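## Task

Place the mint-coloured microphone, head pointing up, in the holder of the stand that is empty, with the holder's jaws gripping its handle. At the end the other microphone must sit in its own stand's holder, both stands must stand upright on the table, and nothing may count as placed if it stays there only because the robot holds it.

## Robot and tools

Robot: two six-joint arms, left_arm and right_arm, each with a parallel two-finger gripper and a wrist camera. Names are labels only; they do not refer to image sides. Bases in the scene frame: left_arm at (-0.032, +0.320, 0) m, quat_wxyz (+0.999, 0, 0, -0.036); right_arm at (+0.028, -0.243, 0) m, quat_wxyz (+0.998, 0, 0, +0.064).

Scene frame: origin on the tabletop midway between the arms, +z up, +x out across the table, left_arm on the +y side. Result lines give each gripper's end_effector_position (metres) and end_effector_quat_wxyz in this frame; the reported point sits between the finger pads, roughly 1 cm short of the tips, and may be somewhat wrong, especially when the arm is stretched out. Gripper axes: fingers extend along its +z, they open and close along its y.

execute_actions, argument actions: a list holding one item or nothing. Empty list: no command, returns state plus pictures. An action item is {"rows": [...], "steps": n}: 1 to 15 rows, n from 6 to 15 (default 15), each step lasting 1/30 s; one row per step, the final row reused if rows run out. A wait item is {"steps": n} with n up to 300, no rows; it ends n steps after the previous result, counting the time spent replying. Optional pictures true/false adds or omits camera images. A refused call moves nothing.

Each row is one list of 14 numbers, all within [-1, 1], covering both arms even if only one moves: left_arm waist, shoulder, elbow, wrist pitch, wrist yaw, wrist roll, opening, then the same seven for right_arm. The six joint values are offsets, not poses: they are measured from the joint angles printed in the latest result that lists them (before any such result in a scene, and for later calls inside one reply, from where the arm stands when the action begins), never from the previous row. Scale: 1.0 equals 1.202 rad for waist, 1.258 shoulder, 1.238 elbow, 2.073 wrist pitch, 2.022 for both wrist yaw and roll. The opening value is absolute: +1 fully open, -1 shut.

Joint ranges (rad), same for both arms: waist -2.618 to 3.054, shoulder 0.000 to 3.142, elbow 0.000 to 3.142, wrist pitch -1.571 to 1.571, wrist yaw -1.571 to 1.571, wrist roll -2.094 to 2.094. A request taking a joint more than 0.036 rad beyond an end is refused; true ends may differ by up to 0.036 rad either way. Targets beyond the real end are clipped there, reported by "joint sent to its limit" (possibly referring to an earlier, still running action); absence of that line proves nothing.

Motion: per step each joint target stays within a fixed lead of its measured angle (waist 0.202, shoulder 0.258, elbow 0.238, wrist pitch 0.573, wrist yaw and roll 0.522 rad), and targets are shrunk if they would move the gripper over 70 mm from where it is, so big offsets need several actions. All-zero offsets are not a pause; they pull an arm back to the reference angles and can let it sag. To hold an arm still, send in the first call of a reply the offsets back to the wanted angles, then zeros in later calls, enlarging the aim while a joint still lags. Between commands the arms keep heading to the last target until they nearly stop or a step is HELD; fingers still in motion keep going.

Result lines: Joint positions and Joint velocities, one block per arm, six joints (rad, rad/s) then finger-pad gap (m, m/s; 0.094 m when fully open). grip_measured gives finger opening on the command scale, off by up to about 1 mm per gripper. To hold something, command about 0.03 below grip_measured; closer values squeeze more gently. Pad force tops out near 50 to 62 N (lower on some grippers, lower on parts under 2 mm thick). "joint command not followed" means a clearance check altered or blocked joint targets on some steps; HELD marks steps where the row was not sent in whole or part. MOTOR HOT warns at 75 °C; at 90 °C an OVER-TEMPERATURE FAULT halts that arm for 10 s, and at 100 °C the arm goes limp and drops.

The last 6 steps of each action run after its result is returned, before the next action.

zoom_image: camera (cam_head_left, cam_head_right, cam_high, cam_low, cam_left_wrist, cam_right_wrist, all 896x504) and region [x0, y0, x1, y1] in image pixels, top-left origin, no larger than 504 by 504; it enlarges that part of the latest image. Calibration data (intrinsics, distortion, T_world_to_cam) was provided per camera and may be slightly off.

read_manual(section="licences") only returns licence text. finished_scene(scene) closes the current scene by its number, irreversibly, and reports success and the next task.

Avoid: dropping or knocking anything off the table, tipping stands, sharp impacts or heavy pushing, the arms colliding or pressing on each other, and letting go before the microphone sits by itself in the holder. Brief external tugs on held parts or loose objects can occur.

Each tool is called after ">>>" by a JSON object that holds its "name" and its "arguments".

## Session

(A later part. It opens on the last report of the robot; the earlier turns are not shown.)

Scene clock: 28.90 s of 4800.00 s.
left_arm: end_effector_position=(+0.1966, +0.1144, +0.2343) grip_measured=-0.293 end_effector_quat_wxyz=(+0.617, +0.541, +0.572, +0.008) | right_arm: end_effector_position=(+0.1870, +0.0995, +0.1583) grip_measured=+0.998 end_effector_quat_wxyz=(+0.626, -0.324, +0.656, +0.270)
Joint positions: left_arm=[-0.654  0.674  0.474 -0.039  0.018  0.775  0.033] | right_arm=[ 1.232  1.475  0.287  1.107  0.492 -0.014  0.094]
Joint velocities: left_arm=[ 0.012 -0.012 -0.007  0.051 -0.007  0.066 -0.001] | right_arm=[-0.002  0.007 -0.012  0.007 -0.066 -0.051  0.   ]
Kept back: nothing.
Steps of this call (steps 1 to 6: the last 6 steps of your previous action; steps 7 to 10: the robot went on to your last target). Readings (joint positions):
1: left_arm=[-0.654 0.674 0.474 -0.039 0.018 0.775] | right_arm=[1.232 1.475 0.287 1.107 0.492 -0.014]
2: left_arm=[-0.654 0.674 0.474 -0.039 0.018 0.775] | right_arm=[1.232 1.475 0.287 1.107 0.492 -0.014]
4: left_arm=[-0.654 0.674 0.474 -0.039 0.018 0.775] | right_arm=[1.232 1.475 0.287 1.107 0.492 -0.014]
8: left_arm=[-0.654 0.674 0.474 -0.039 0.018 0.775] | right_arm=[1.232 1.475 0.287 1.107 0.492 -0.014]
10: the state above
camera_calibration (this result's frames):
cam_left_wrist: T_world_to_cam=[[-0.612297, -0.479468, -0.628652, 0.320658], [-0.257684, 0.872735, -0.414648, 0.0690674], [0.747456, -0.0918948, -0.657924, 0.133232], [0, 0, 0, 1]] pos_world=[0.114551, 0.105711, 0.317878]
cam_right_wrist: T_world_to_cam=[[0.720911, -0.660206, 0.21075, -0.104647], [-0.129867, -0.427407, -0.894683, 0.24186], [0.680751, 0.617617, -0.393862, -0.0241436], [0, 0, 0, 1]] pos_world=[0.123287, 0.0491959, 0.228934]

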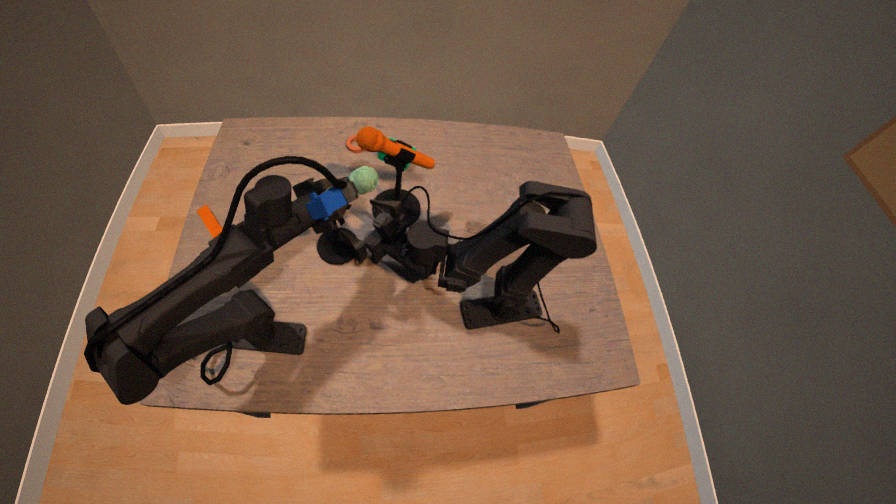

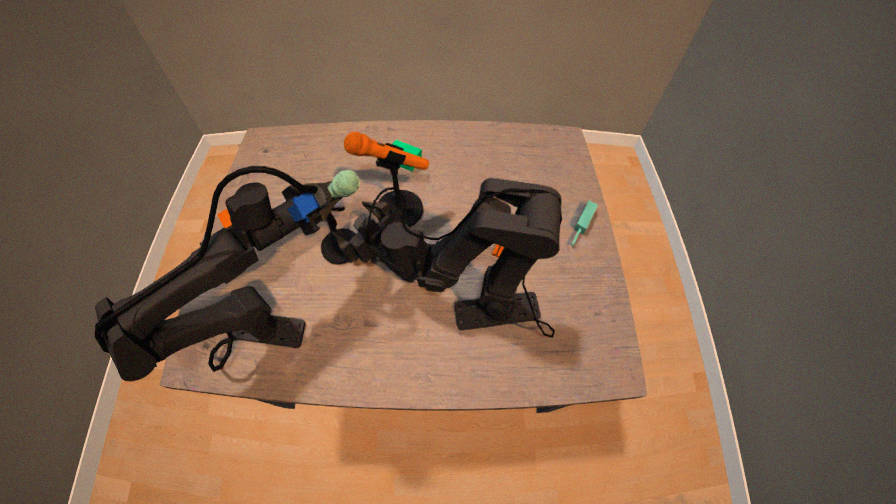

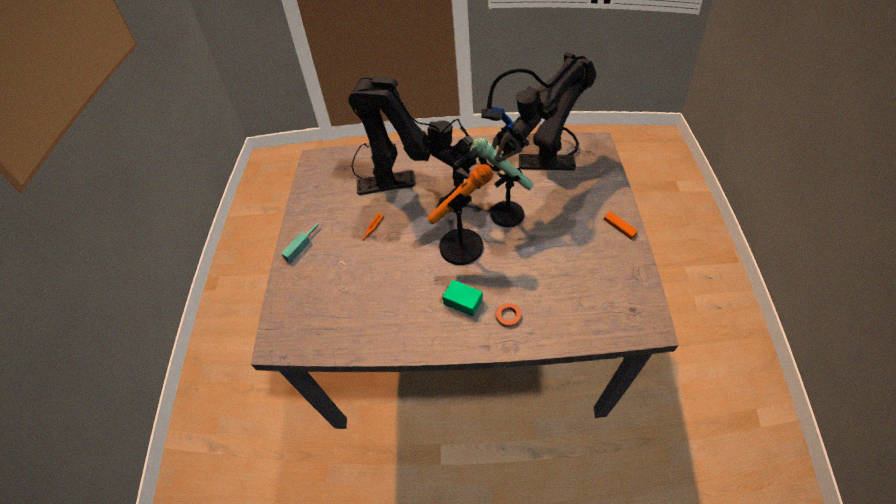

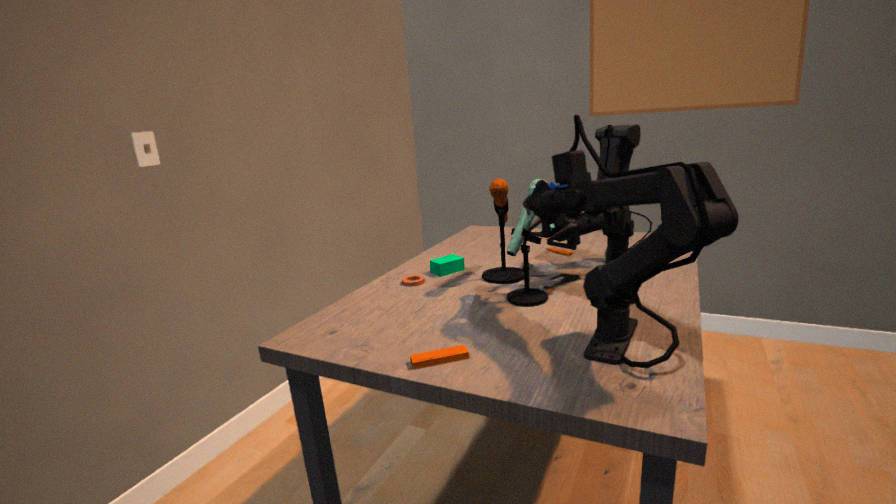

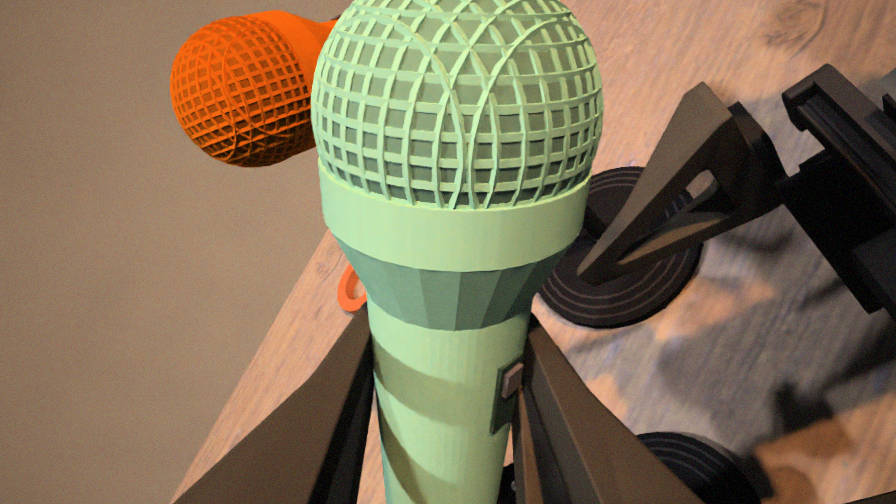

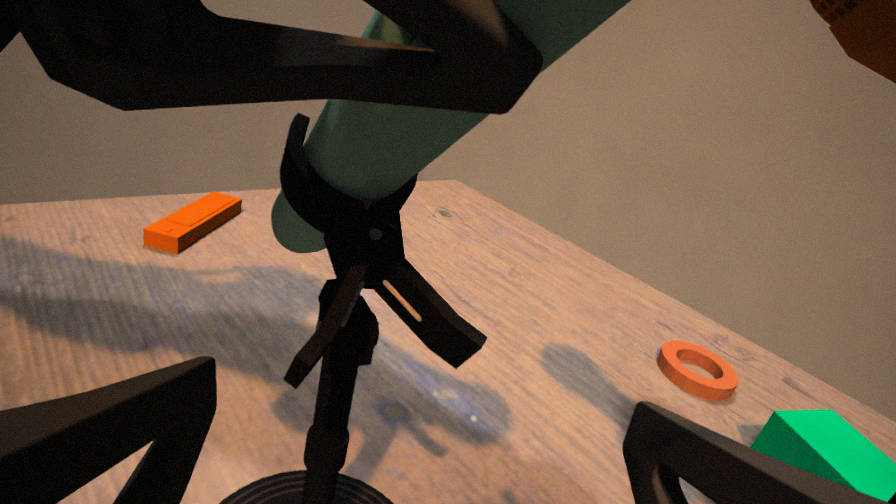

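>>> {"name": "execute_actions", "arguments": {"actions": [{"rows":[[-0.05,0,0.16,0.02,0,0,-0.34,0,0,0,0,0,0,1]]}]}}

>>> {"name": "execute_actions", "arguments": {"actions": [{"steps":15}], "pictures": true}}

Scene clock: 29.90 s of 4800.00 s.
left_arm: end_effector_position=(+0.1866, +0.1001, +0.2823) grip_measured=-0.292 end_effector_quat_wxyz=(+0.636, +0.541, +0.549, -0.017) | right_arm: end_effector_position=(+0.1870, +0.0995, +0.1583) grip_measured=+0.998 end_effector_quat_wxyz=(+0.626, -0.324, +0.656, +0.270)
Joint positions: left_arm=[-0.705  0.694  0.621 -0.117  0.026  0.757  0.033] | right_arm=[ 1.232  1.475  0.287  1.107  0.492 -0.014  0.094]
Joint velocities: left_arm=[-0.007  0.007  0.051  0.066 -0.081  0.022  0.001] | right_arm=[-0.007  0.002 -0.002 -0.066  0.095 -0.022  0.001]
Steps of this call (steps 1 to 15: the robot went on to your last target; steps 16 to 21: nothing new was sent; steps 22 to 30: the first 9 steps of this action). Readings (joint positions):
22: left_arm=[-0.660 0.676 0.491 -0.057 0.016 0.775] | right_arm=[1.232 1.475 0.287 1.107 0.492 -0.014]
23: left_arm=[-0.672 0.683 0.518 -0.086 0.017 0.768] | right_arm=[1.232 1.475 0.287 1.107 0.492 -0.014]
25: left_arm=[-0.694 0.694 0.566 -0.115 0.026 0.760] | right_arm=[1.232 1.475 0.287 1.107 0.492 -0.014]
29: left_arm=[-0.705 0.694 0.618 -0.118 0.028 0.757] | right_arm=[1.232 1.475 0.287 1.107 0.492 -0.014]
30: the state above

Scene clock: 30.40 s of 4800.00 s.
left_arm: end_effector_position=(+0.1876, +0.1012, +0.2823) grip_measured=-0.292 end_effector_quat_wxyz=(+0.636, +0.540, +0.551, -0.013) | right_arm: end_effector_position=(+0.1870, +0.0995, +0.1583) grip_measured=+0.998 end_effector_quat_wxyz=(+0.626, -0.324, +0.656, +0.270)
Joint positions: left_arm=[-0.705  0.694  0.622 -0.119  0.018  0.758  0.033] | right_arm=[ 1.232  1.475  0.287  1.107  0.492 -0.014  0.094]
Joint velocities: left_arm=[-0.017  0.007 -0.002 -0.007 -0.007  0.066 -0.001] | right_arm=[-0.022  0.007 -0.007  0.007  0.007  0.022  0.001]
Kept back: nothing.
Steps of this call (steps 1 to 6: the last 6 steps of your previous action; steps 7 to 15: the robot went on to your last target). Readings (joint positions):
1: left_arm=[-0.705 0.694 0.622 -0.117 0.025 0.757] | right_arm=[1.232 1.475 0.287 1.107 0.492 -0.014]
2: left_arm=[-0.705 0.694 0.622 -0.119 0.024 0.757] | right_arm=[1.232 1.475 0.287 1.107 0.492 -0.014]
4: left_arm=[-0.705 0.694 0.622 -0.124 0.023 0.757] | right_arm=[1.232 1.475 0.287 1.107 0.492 -0.014]
8: left_arm=[-0.705 0.694 0.622 -0.124 0.018 0.758] | right_arm=[1.232 1.475 0.287 1.107 0.492 -0.014]
15: the state above
All arms were judged still, so your last target was given up. Only a new action makes them travel on or press farther. Fingers that are still opening or closing keep moving.
camera_calibration (this result's frames):
cam_left_wrist: T_world_to_cam=[[-0.620188, -0.478447, -0.621655, 0.338381], [-0.206108, 0.864011, -0.459351, 0.102025], [0.756892, -0.156756, -0.634462, 0.168396], [0, 0, 0, 1]] pos_world=[0.10343, 0.100144, 0.364062]
cam_right_wrist: T_world_to_cam=[[0.720911, -0.660206, 0.21075, -0.104647], [-0.129867, -0.427407, -0.894683, 0.24186], [0.680751, 0.617617, -0.393862, -0.0241436], [0, 0, 0, 1]] pos_world=[0.123287, 0.0491959, 0.228934]

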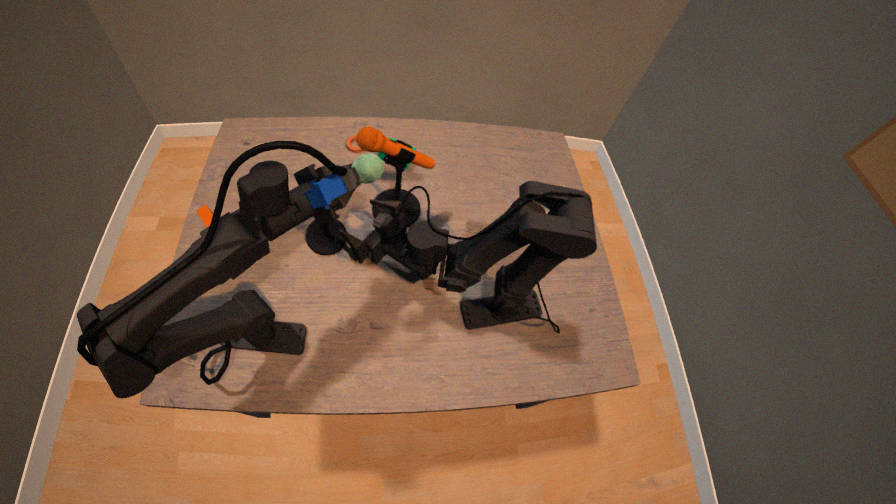

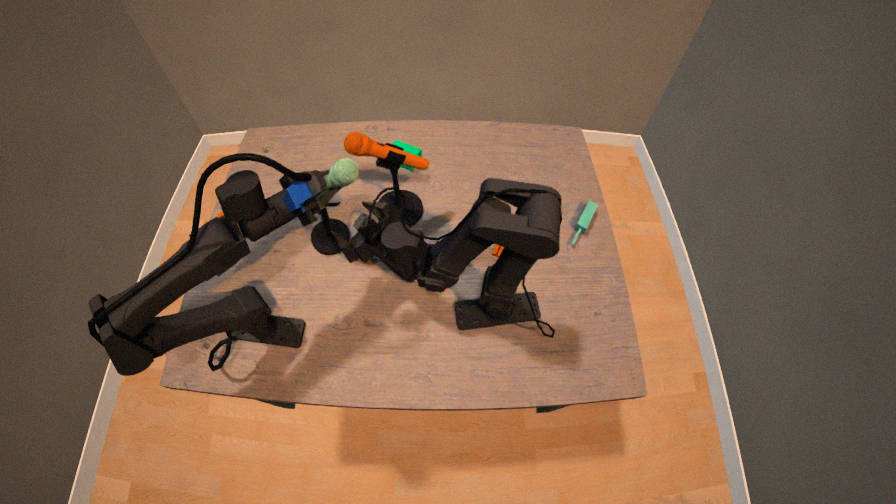

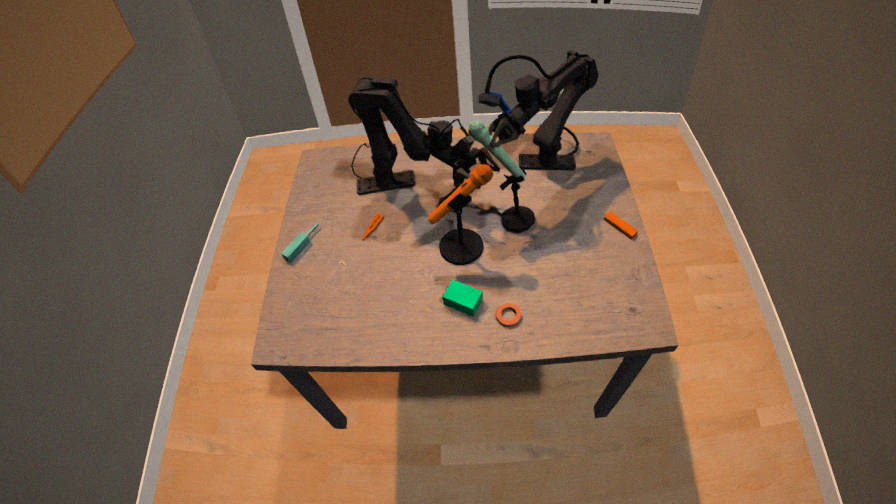

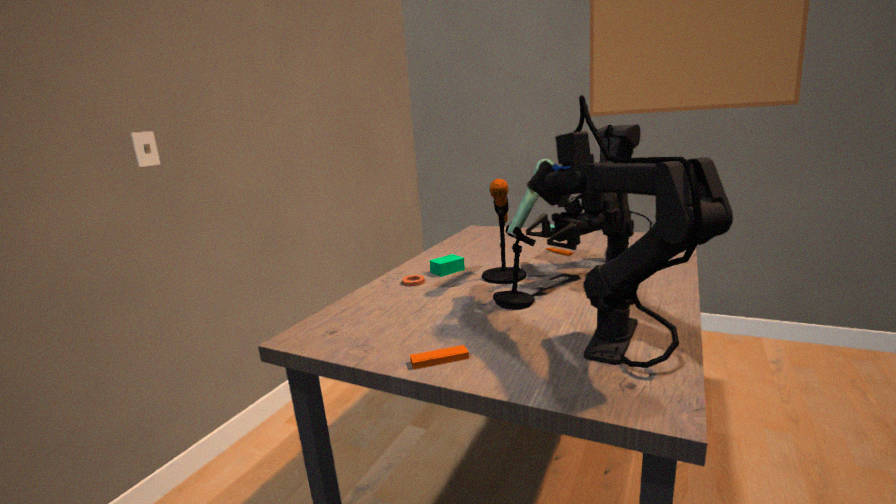

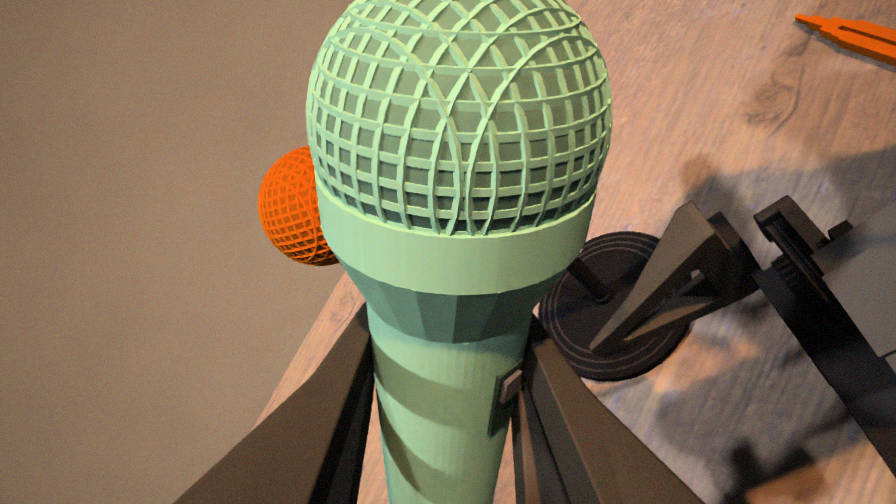

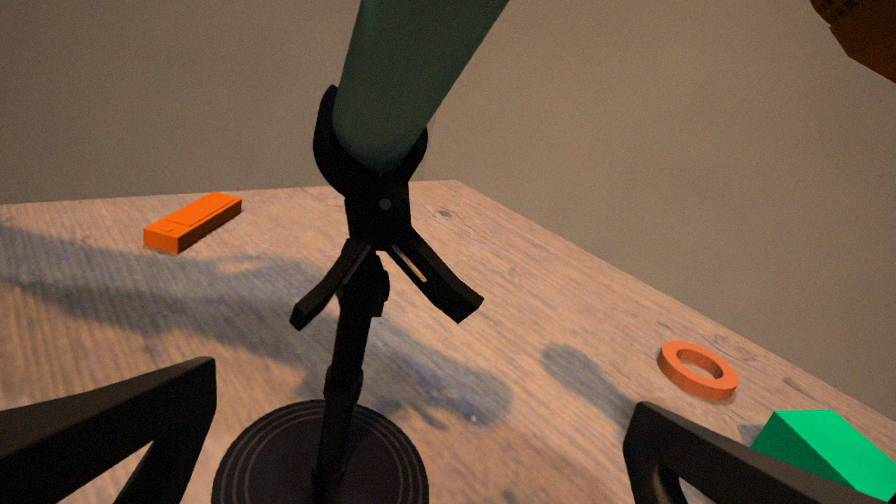

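>>> {"name": "execute_actions", "arguments": {"actions": [{"rows":[[0,0,0.14,0.05,0,-0.08,-0.34,0,0,0,0,0,0,1]]}]}}

>>> {"name": "execute_actions", "arguments": {"actions": [{"steps":30}], "pictures": true}}

>>> {"name": "zoom_image", "arguments": {"camera": "cam_head_right", "region": [280, 150, 380, 270]}}

Scene clock: 31.03 s of 4800.00 s.
left_arm: end_effector_position=(+0.1872, +0.1014, +0.3618) grip_measured=-0.292 end_effector_quat_wxyz=(+0.699, +0.465, +0.540, -0.060) | right_arm: end_effector_position=(+0.1870, +0.0995, +0.1583) grip_measured=+0.998 end_effector_quat_wxyz=(+0.626, -0.324, +0.656, +0.270)
Joint positions: left_arm=[-0.705  0.711  0.772 -0.076  0.019  0.625  0.033] | right_arm=[ 1.232  1.475  0.287  1.107  0.492 -0.014  0.094]
Joint velocities: left_arm=[ 0.022  0.002  0.134  0.374  0.022 -0.212  0.001] | right_arm=[-0.002 -0.007 -0.007 -0.066  0.007  0.022  0.   ]
Steps of this call (steps 1 to 10: nothing new was sent; steps 11 to 19: the first 9 steps of this action). Readings (joint positions):
11: left_arm=[-0.705 0.697 0.635 -0.132 0.018 0.739] | right_arm=[1.232 1.475 0.287 1.107 0.492 -0.014]
12: left_arm=[-0.705 0.703 0.657 -0.148 0.016 0.714] | right_arm=[1.232 1.475 0.287 1.107 0.492 -0.014]
14: left_arm=[-0.705 0.711 0.700 -0.153 0.019 0.668] | right_arm=[1.232 1.475 0.287 1.107 0.492 -0.014]
18: left_arm=[-0.705 0.711 0.765 -0.091 0.019 0.631] | right_arm=[1.232 1.475 0.287 1.107 0.492 -0.014]
19: the state above

Scene clock: 32.03 s of 4800.00 s.
left_arm: end_effector_position=(+0.1872, +0.1014, +0.3668) grip_measured=-0.292 end_effector_quat_wxyz=(+0.705, +0.455, +0.540, -0.068) | right_arm: end_effector_position=(+0.1870, +0.0995, +0.1583) grip_measured=+0.998 end_effector_quat_wxyz=(+0.626, -0.324, +0.656, +0.270)
Joint positions: left_arm=[-0.705  0.711  0.774 -0.061  0.019  0.605  0.033] | right_arm=[ 1.232  1.475  0.287  1.107  0.492 -0.014  0.094]
Joint velocities: left_arm=[-0.002  0.012 -0.012  0.007 -0.007 -0.022  0.   ] | right_arm=[-0.002 -0.007  0.002  0.095 -0.095 -0.081 -0.   ]
Kept back: nothing.
Steps of this call (steps 1 to 6: the last 6 steps of your previous action; steps 7 to 30: the robot went on to your last target). Readings (joint positions):
1: left_arm=[-0.705 0.711 0.774 -0.066 0.019 0.621] | right_arm=[1.232 1.475 0.287 1.107 0.492 -0.014]
2: left_arm=[-0.705 0.711 0.774 -0.060 0.019 0.618] | right_arm=[1.232 1.475 0.287 1.107 0.492 -0.014]
4: left_arm=[-0.705 0.711 0.774 -0.061 0.019 0.613] | right_arm=[1.232 1.475 0.287 1.107 0.492 -0.014]
8: left_arm=[-0.705 0.711 0.774 -0.061 0.019 0.608] | right_arm=[1.232 1.475 0.287 1.107 0.492 -0.014]
30: the state above
All arms were judged still, so your last target was given up. Only a new action makes them travel on or press farther. Fingers that are still opening or closing keep moving.
camera_calibration (this result's frames):
cam_left_wrist: T_world_to_cam=[[-0.59623, -0.624085, -0.505002, 0.358279], [-0.200831, 0.724987, -0.658833, 0.226813], [0.777288, -0.291396, -0.557594, 0.204087], [0, 0, 0, 1]] pos_world=[0.100533, 0.11863, 0.444161]
cam_right_wrist: T_world_to_cam=[[0.720911, -0.660206, 0.21075, -0.104647], [-0.129867, -0.427407, -0.894683, 0.24186], [0.680751, 0.617617, -0.393862, -0.0241436], [0, 0, 0, 1]] pos_world=[0.123287, 0.0491959, 0.228934]

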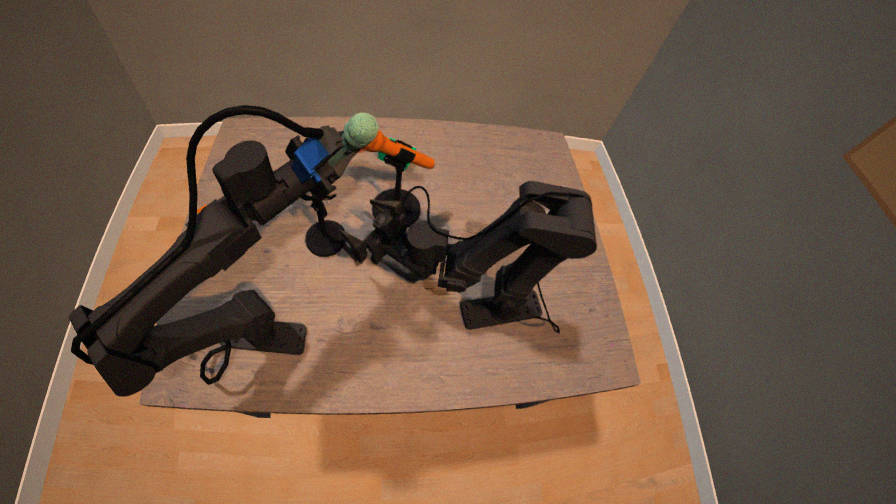

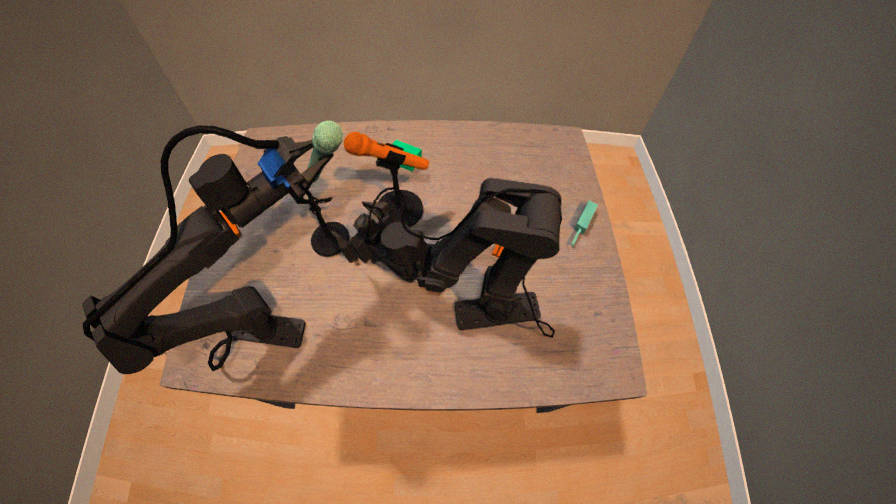

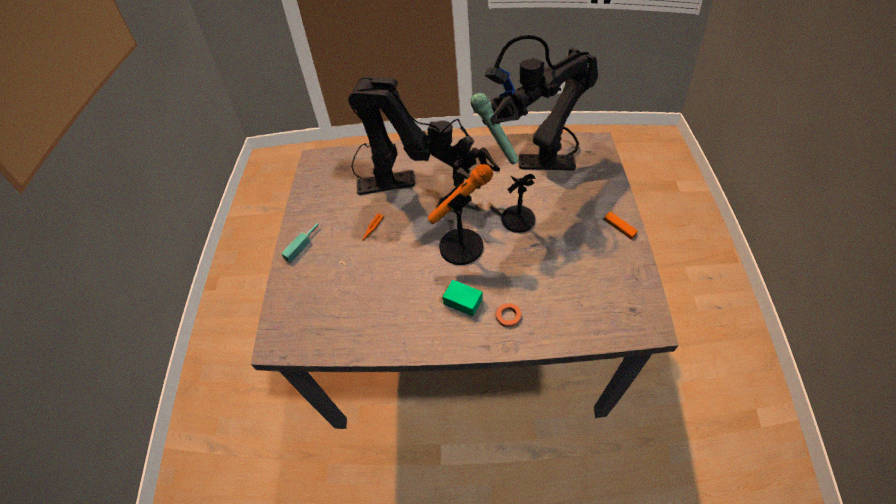

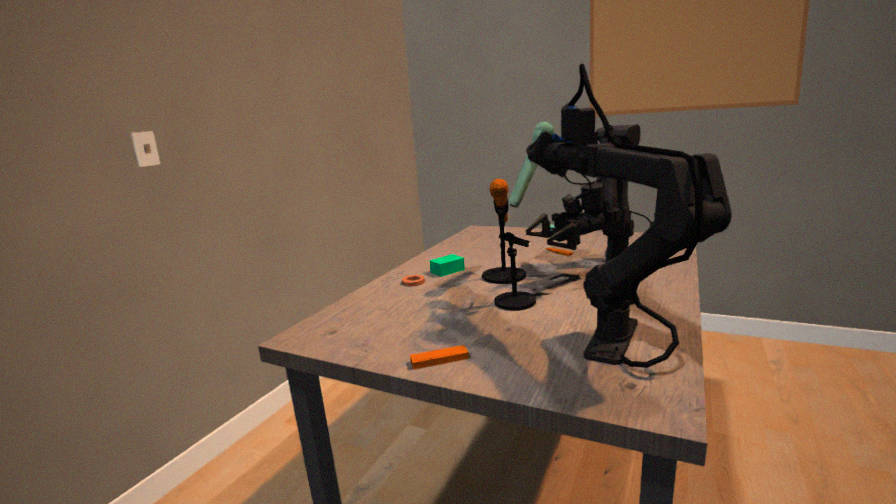

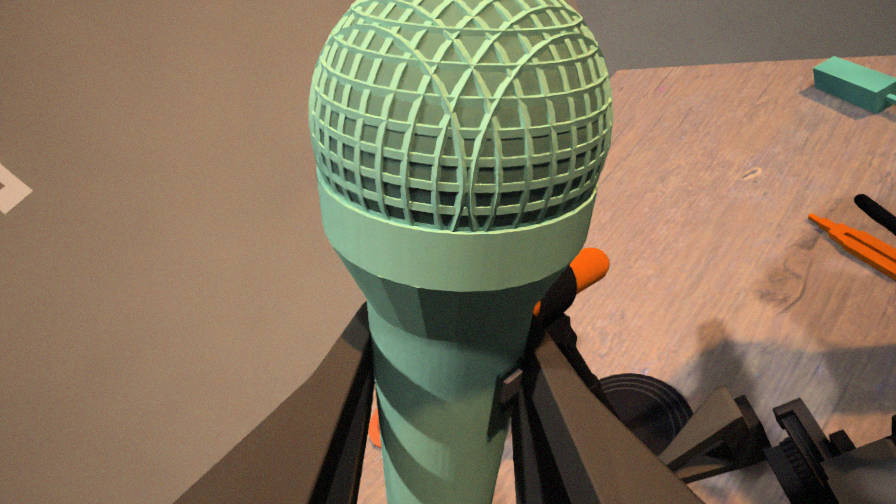

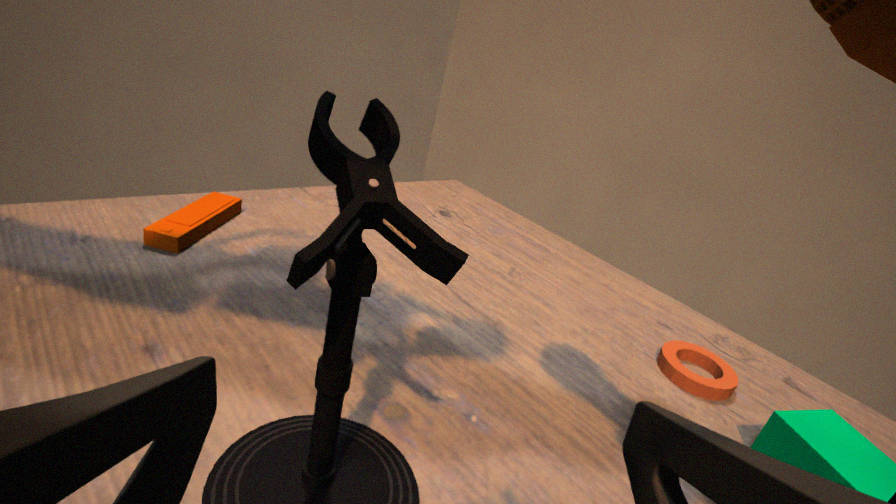

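Region (280, 150, 380, 270) of cam_head_right's 896x504 image, scaled by 4.200, with more detail than that image has.

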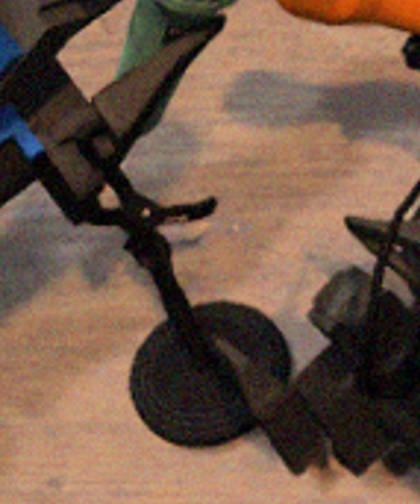

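>>> {"name": "execute_actions", "arguments": {"actions": [{"rows":[[0,0,0,0.02,0,0,-0.34,-0.19,0,0,0,-0.243,0,1]]}]}}

>>> {"name": "execute_actions", "arguments": {"actions": [{"steps":10}]}}

>>> {"name": "execute_actions", "arguments": {"actions": [{"rows":[[0,0,0,0.02,0,0,-0.34,0,0.2,0.204,0,0,0,1]]}]}}

>>> {"name": "execute_actions", "arguments": {"actions": [{"steps":15}], "pictures": true}}

Scene clock: 32.70 s of 4800.00 s.
left_arm: end_effector_position=(+0.1872, +0.1014, +0.3668) grip_measured=-0.292 end_effector_quat_wxyz=(+0.705, +0.455, +0.540, -0.068) | right_arm: end_effector_position=(+0.2052, +0.1034, +0.1571) grip_measured=+0.998 end_effector_quat_wxyz=(+0.591, -0.375, +0.631, +0.334)
Joint positions: left_arm=[-0.705  0.711  0.774 -0.061  0.019  0.605  0.033] | right_arm=[ 1.007  1.475  0.287  1.109  0.082 -0.015  0.094]
Joint velocities: left_arm=[ 0.002 -0.007 -0.007  0.007 -0.037 -0.11   0.001] | right_arm=[-0.012  0.012 -0.007  0.007 -0.52   0.066 -0.001]
Steps of this call (steps 1 to 11: nothing new was sent; steps 12 to 20: the first 9 steps of this action). Readings (joint positions):
12: left_arm=[-0.705 0.711 0.774 -0.061 0.019 0.605] | right_arm=[1.197 1.475 0.287 1.108 0.406 -0.015]
13: left_arm=[-0.705 0.711 0.774 -0.061 0.019 0.605] | right_arm=[1.135 1.475 0.287 1.108 0.317 -0.015]
15: left_arm=[-0.705 0.711 0.774 -0.061 0.019 0.605] | right_arm=[1.034 1.475 0.287 1.109 0.217 -0.015]
19: left_arm=[-0.705 0.711 0.774 -0.061 0.019 0.605] | right_arm=[1.007 1.475 0.287 1.109 0.100 -0.015]
20: the state above

Scene clock: 33.03 s of 4800.00 s.
left_arm: end_effector_position=(+0.1872, +0.1014, +0.3668) grip_measured=-0.292 end_effector_quat_wxyz=(+0.705, +0.455, +0.540, -0.068) | right_arm: end_effector_position=(+0.1951, +0.1088, +0.1570) grip_measured=+0.998 end_effector_quat_wxyz=(+0.579, -0.394, +0.620, +0.355)
Joint positions: left_arm=[-0.705  0.711  0.774 -0.061  0.019  0.605  0.033] | right_arm=[ 1.007  1.475  0.287  1.109  0.018 -0.015  0.094]
Joint velocities: left_arm=[ 0.007 -0.002  0.027 -0.066 -0.051 -0.051 -0.001] | right_arm=[-0.007 -0.012  0.002 -0.037 -0.095  0.007  0.001]
Kept back: nothing.
Steps of this call (steps 1 to 6: the last 6 steps of your previous action; steps 7 to 10: the robot went on to your last target). Readings (joint positions):
1: left_arm=[-0.705 0.711 0.774 -0.061 0.019 0.605] | right_arm=[1.007 1.475 0.287 1.109 0.067 -0.015]
2: left_arm=[-0.705 0.711 0.774 -0.061 0.019 0.605] | right_arm=[1.007 1.475 0.287 1.109 0.056 -0.015]
4: left_arm=[-0.705 0.711 0.774 -0.061 0.019 0.605] | right_arm=[1.007 1.475 0.287 1.109 0.039 -0.015]
8: left_arm=[-0.705 0.711 0.774 -0.061 0.019 0.605] | right_arm=[1.007 1.475 0.287 1.109 0.023 -0.015]
10: the state above

Scene clock: 33.33 s of 4800.00 s.
left_arm: end_effector_position=(+0.1872, +0.1014, +0.3668) grip_measured=-0.292 end_effector_quat_wxyz=(+0.705, +0.455, +0.540, -0.068) | right_arm: end_effector_position=(+0.2220, +0.1662, +0.1565) grip_measured=+0.998 end_effector_quat_wxyz=(+0.581, -0.393, +0.618, +0.356)
Joint positions: left_arm=[-0.705  0.711  0.774 -0.061  0.019  0.605  0.033] | right_arm=[ 1.007  1.717  0.527  1.118  0.018 -0.015  0.094]
Joint velocities: left_arm=[ 0.007 -0.017 -0.007 -0.022 -0.007 -0.022  0.   ] | right_arm=[ 0.002 -0.017 -0.002  0.007 -0.007 -0.022 -0.001]
Steps of this call (steps 1 to 9: the first 9 steps of this action). Readings (joint positions):
1: left_arm=[-0.705 0.711 0.774 -0.061 0.019 0.605] | right_arm=[1.007 1.509 0.314 1.115 0.018 -0.015]
2: left_arm=[-0.705 0.711 0.774 -0.061 0.019 0.605] | right_arm=[1.007 1.582 0.382 1.118 0.018 -0.015]
4: left_arm=[-0.705 0.711 0.774 -0.061 0.019 0.605] | right_arm=[1.007 1.692 0.497 1.118 0.018 -0.015]
8: left_arm=[-0.705 0.711 0.774 -0.061 0.019 0.605] | right_arm=[1.007 1.717 0.527 1.118 0.018 -0.015]
9: the state above

Scene clock: 33.83 s of 4800.00 s.
left_arm: end_effector_position=(+0.1872, +0.1014, +0.3668) grip_measured=-0.292 end_effector_quat_wxyz=(+0.705, +0.455, +0.540, -0.068) | right_arm: end_effector_position=(+0.2220, +0.1662, +0.1565) grip_measured=+0.998 end_effector_quat_wxyz=(+0.581, -0.393, +0.618, +0.356)
Joint positions: left_arm=[-0.705  0.711  0.774 -0.061  0.019  0.605  0.033] | right_arm=[ 1.007  1.717  0.527  1.118  0.018 -0.015  0.094]
Joint velocities: left_arm=[-0.007 -0.002  0.002 -0.037  0.007 -0.022 -0.   ] | right_arm=[ 0.002  0.002 -0.002  0.051  0.037 -0.022  0.001]
Kept back: nothing.
Steps of this call (steps 1 to 6: the last 6 steps of your previous action; steps 7 to 15: the robot went on to your last target). Readings (joint positions):
1: left_arm=[-0.705 0.711 0.774 -0.061 0.019 0.605] | right_arm=[1.007 1.717 0.527 1.118 0.018 -0.015]
2: left_arm=[-0.705 0.711 0.774 -0.061 0.019 0.605] | right_arm=[1.007 1.717 0.527 1.118 0.018 -0.015]
4: left_arm=[-0.705 0.711 0.774 -0.061 0.019 0.605] | right_arm=[1.007 1.717 0.527 1.118 0.018 -0.015]
8: left_arm=[-0.705 0.711 0.774 -0.061 0.019 0.605] | right_arm=[1.007 1.717 0.527 1.118 0.018 -0.015]
15: the state above
All arms were judged still, so your last target was given up. Only a new action makes them travel on or press farther. Fingers that are still opening or closing keep moving.
camera_calibration (this result's frames):
cam_left_wrist: T_world_to_cam=[[-0.59623, -0.624085, -0.505002, 0.358279], [-0.200831, 0.724987, -0.658833, 0.226813], [0.777288, -0.291396, -0.557594, 0.204087], [0, 0, 0, 1]] pos_world=[0.100533, 0.11863, 0.444161]
cam_right_wrist: T_world_to_cam=[[0.867079, -0.466298, 0.17533, -0.144501], [-0.0511503, -0.433419, -0.89974, 0.257634], [0.495538, 0.771177, -0.39966, -0.0733602], [0, 0, 0, 1]] pos_world=[0.174825, 0.100857, 0.22782]

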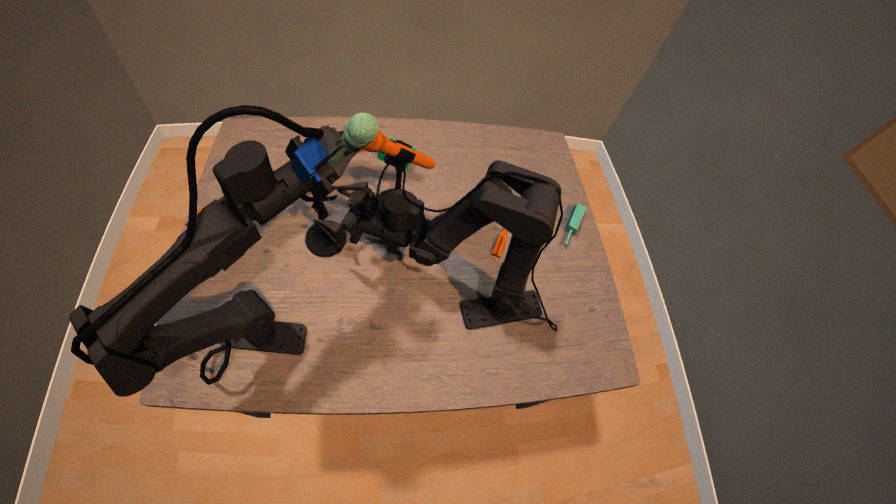

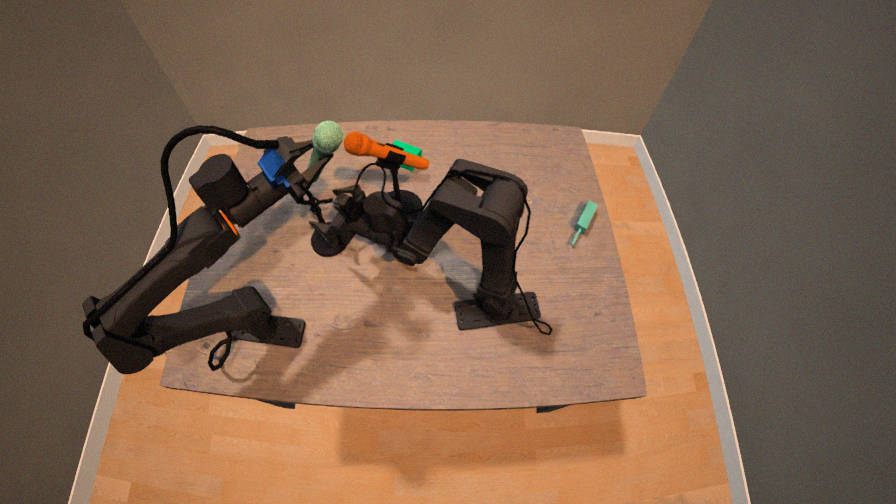

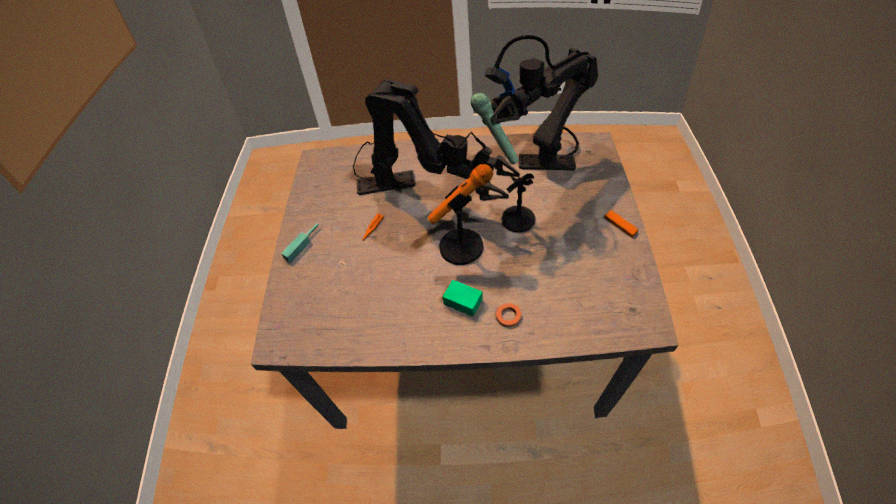

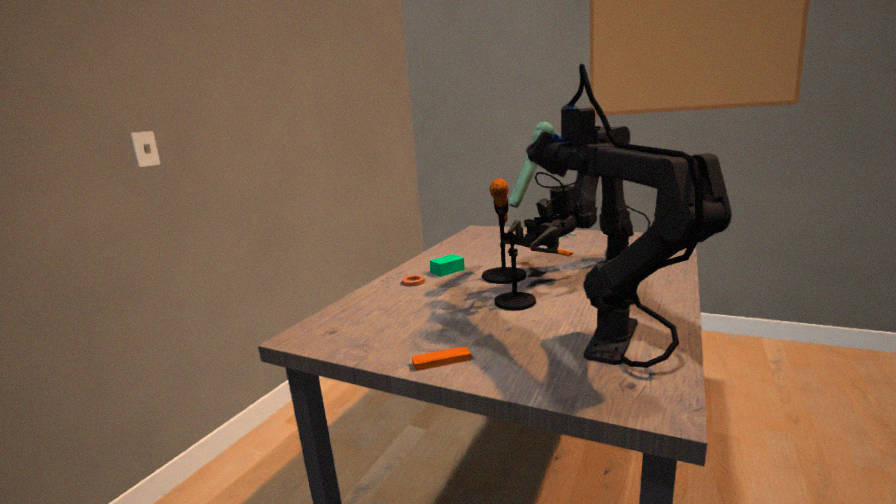

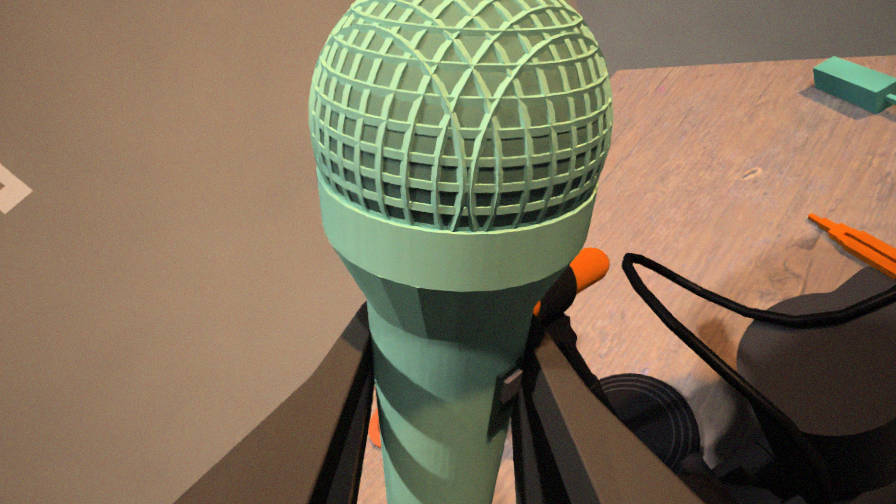

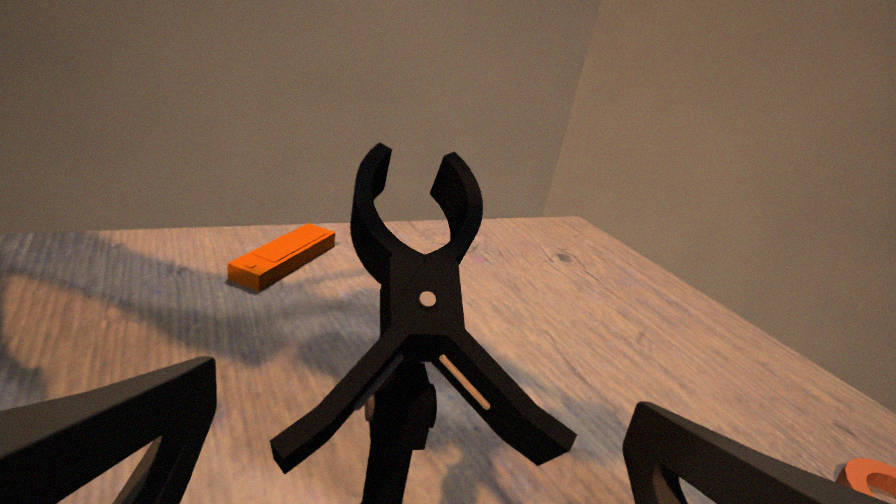

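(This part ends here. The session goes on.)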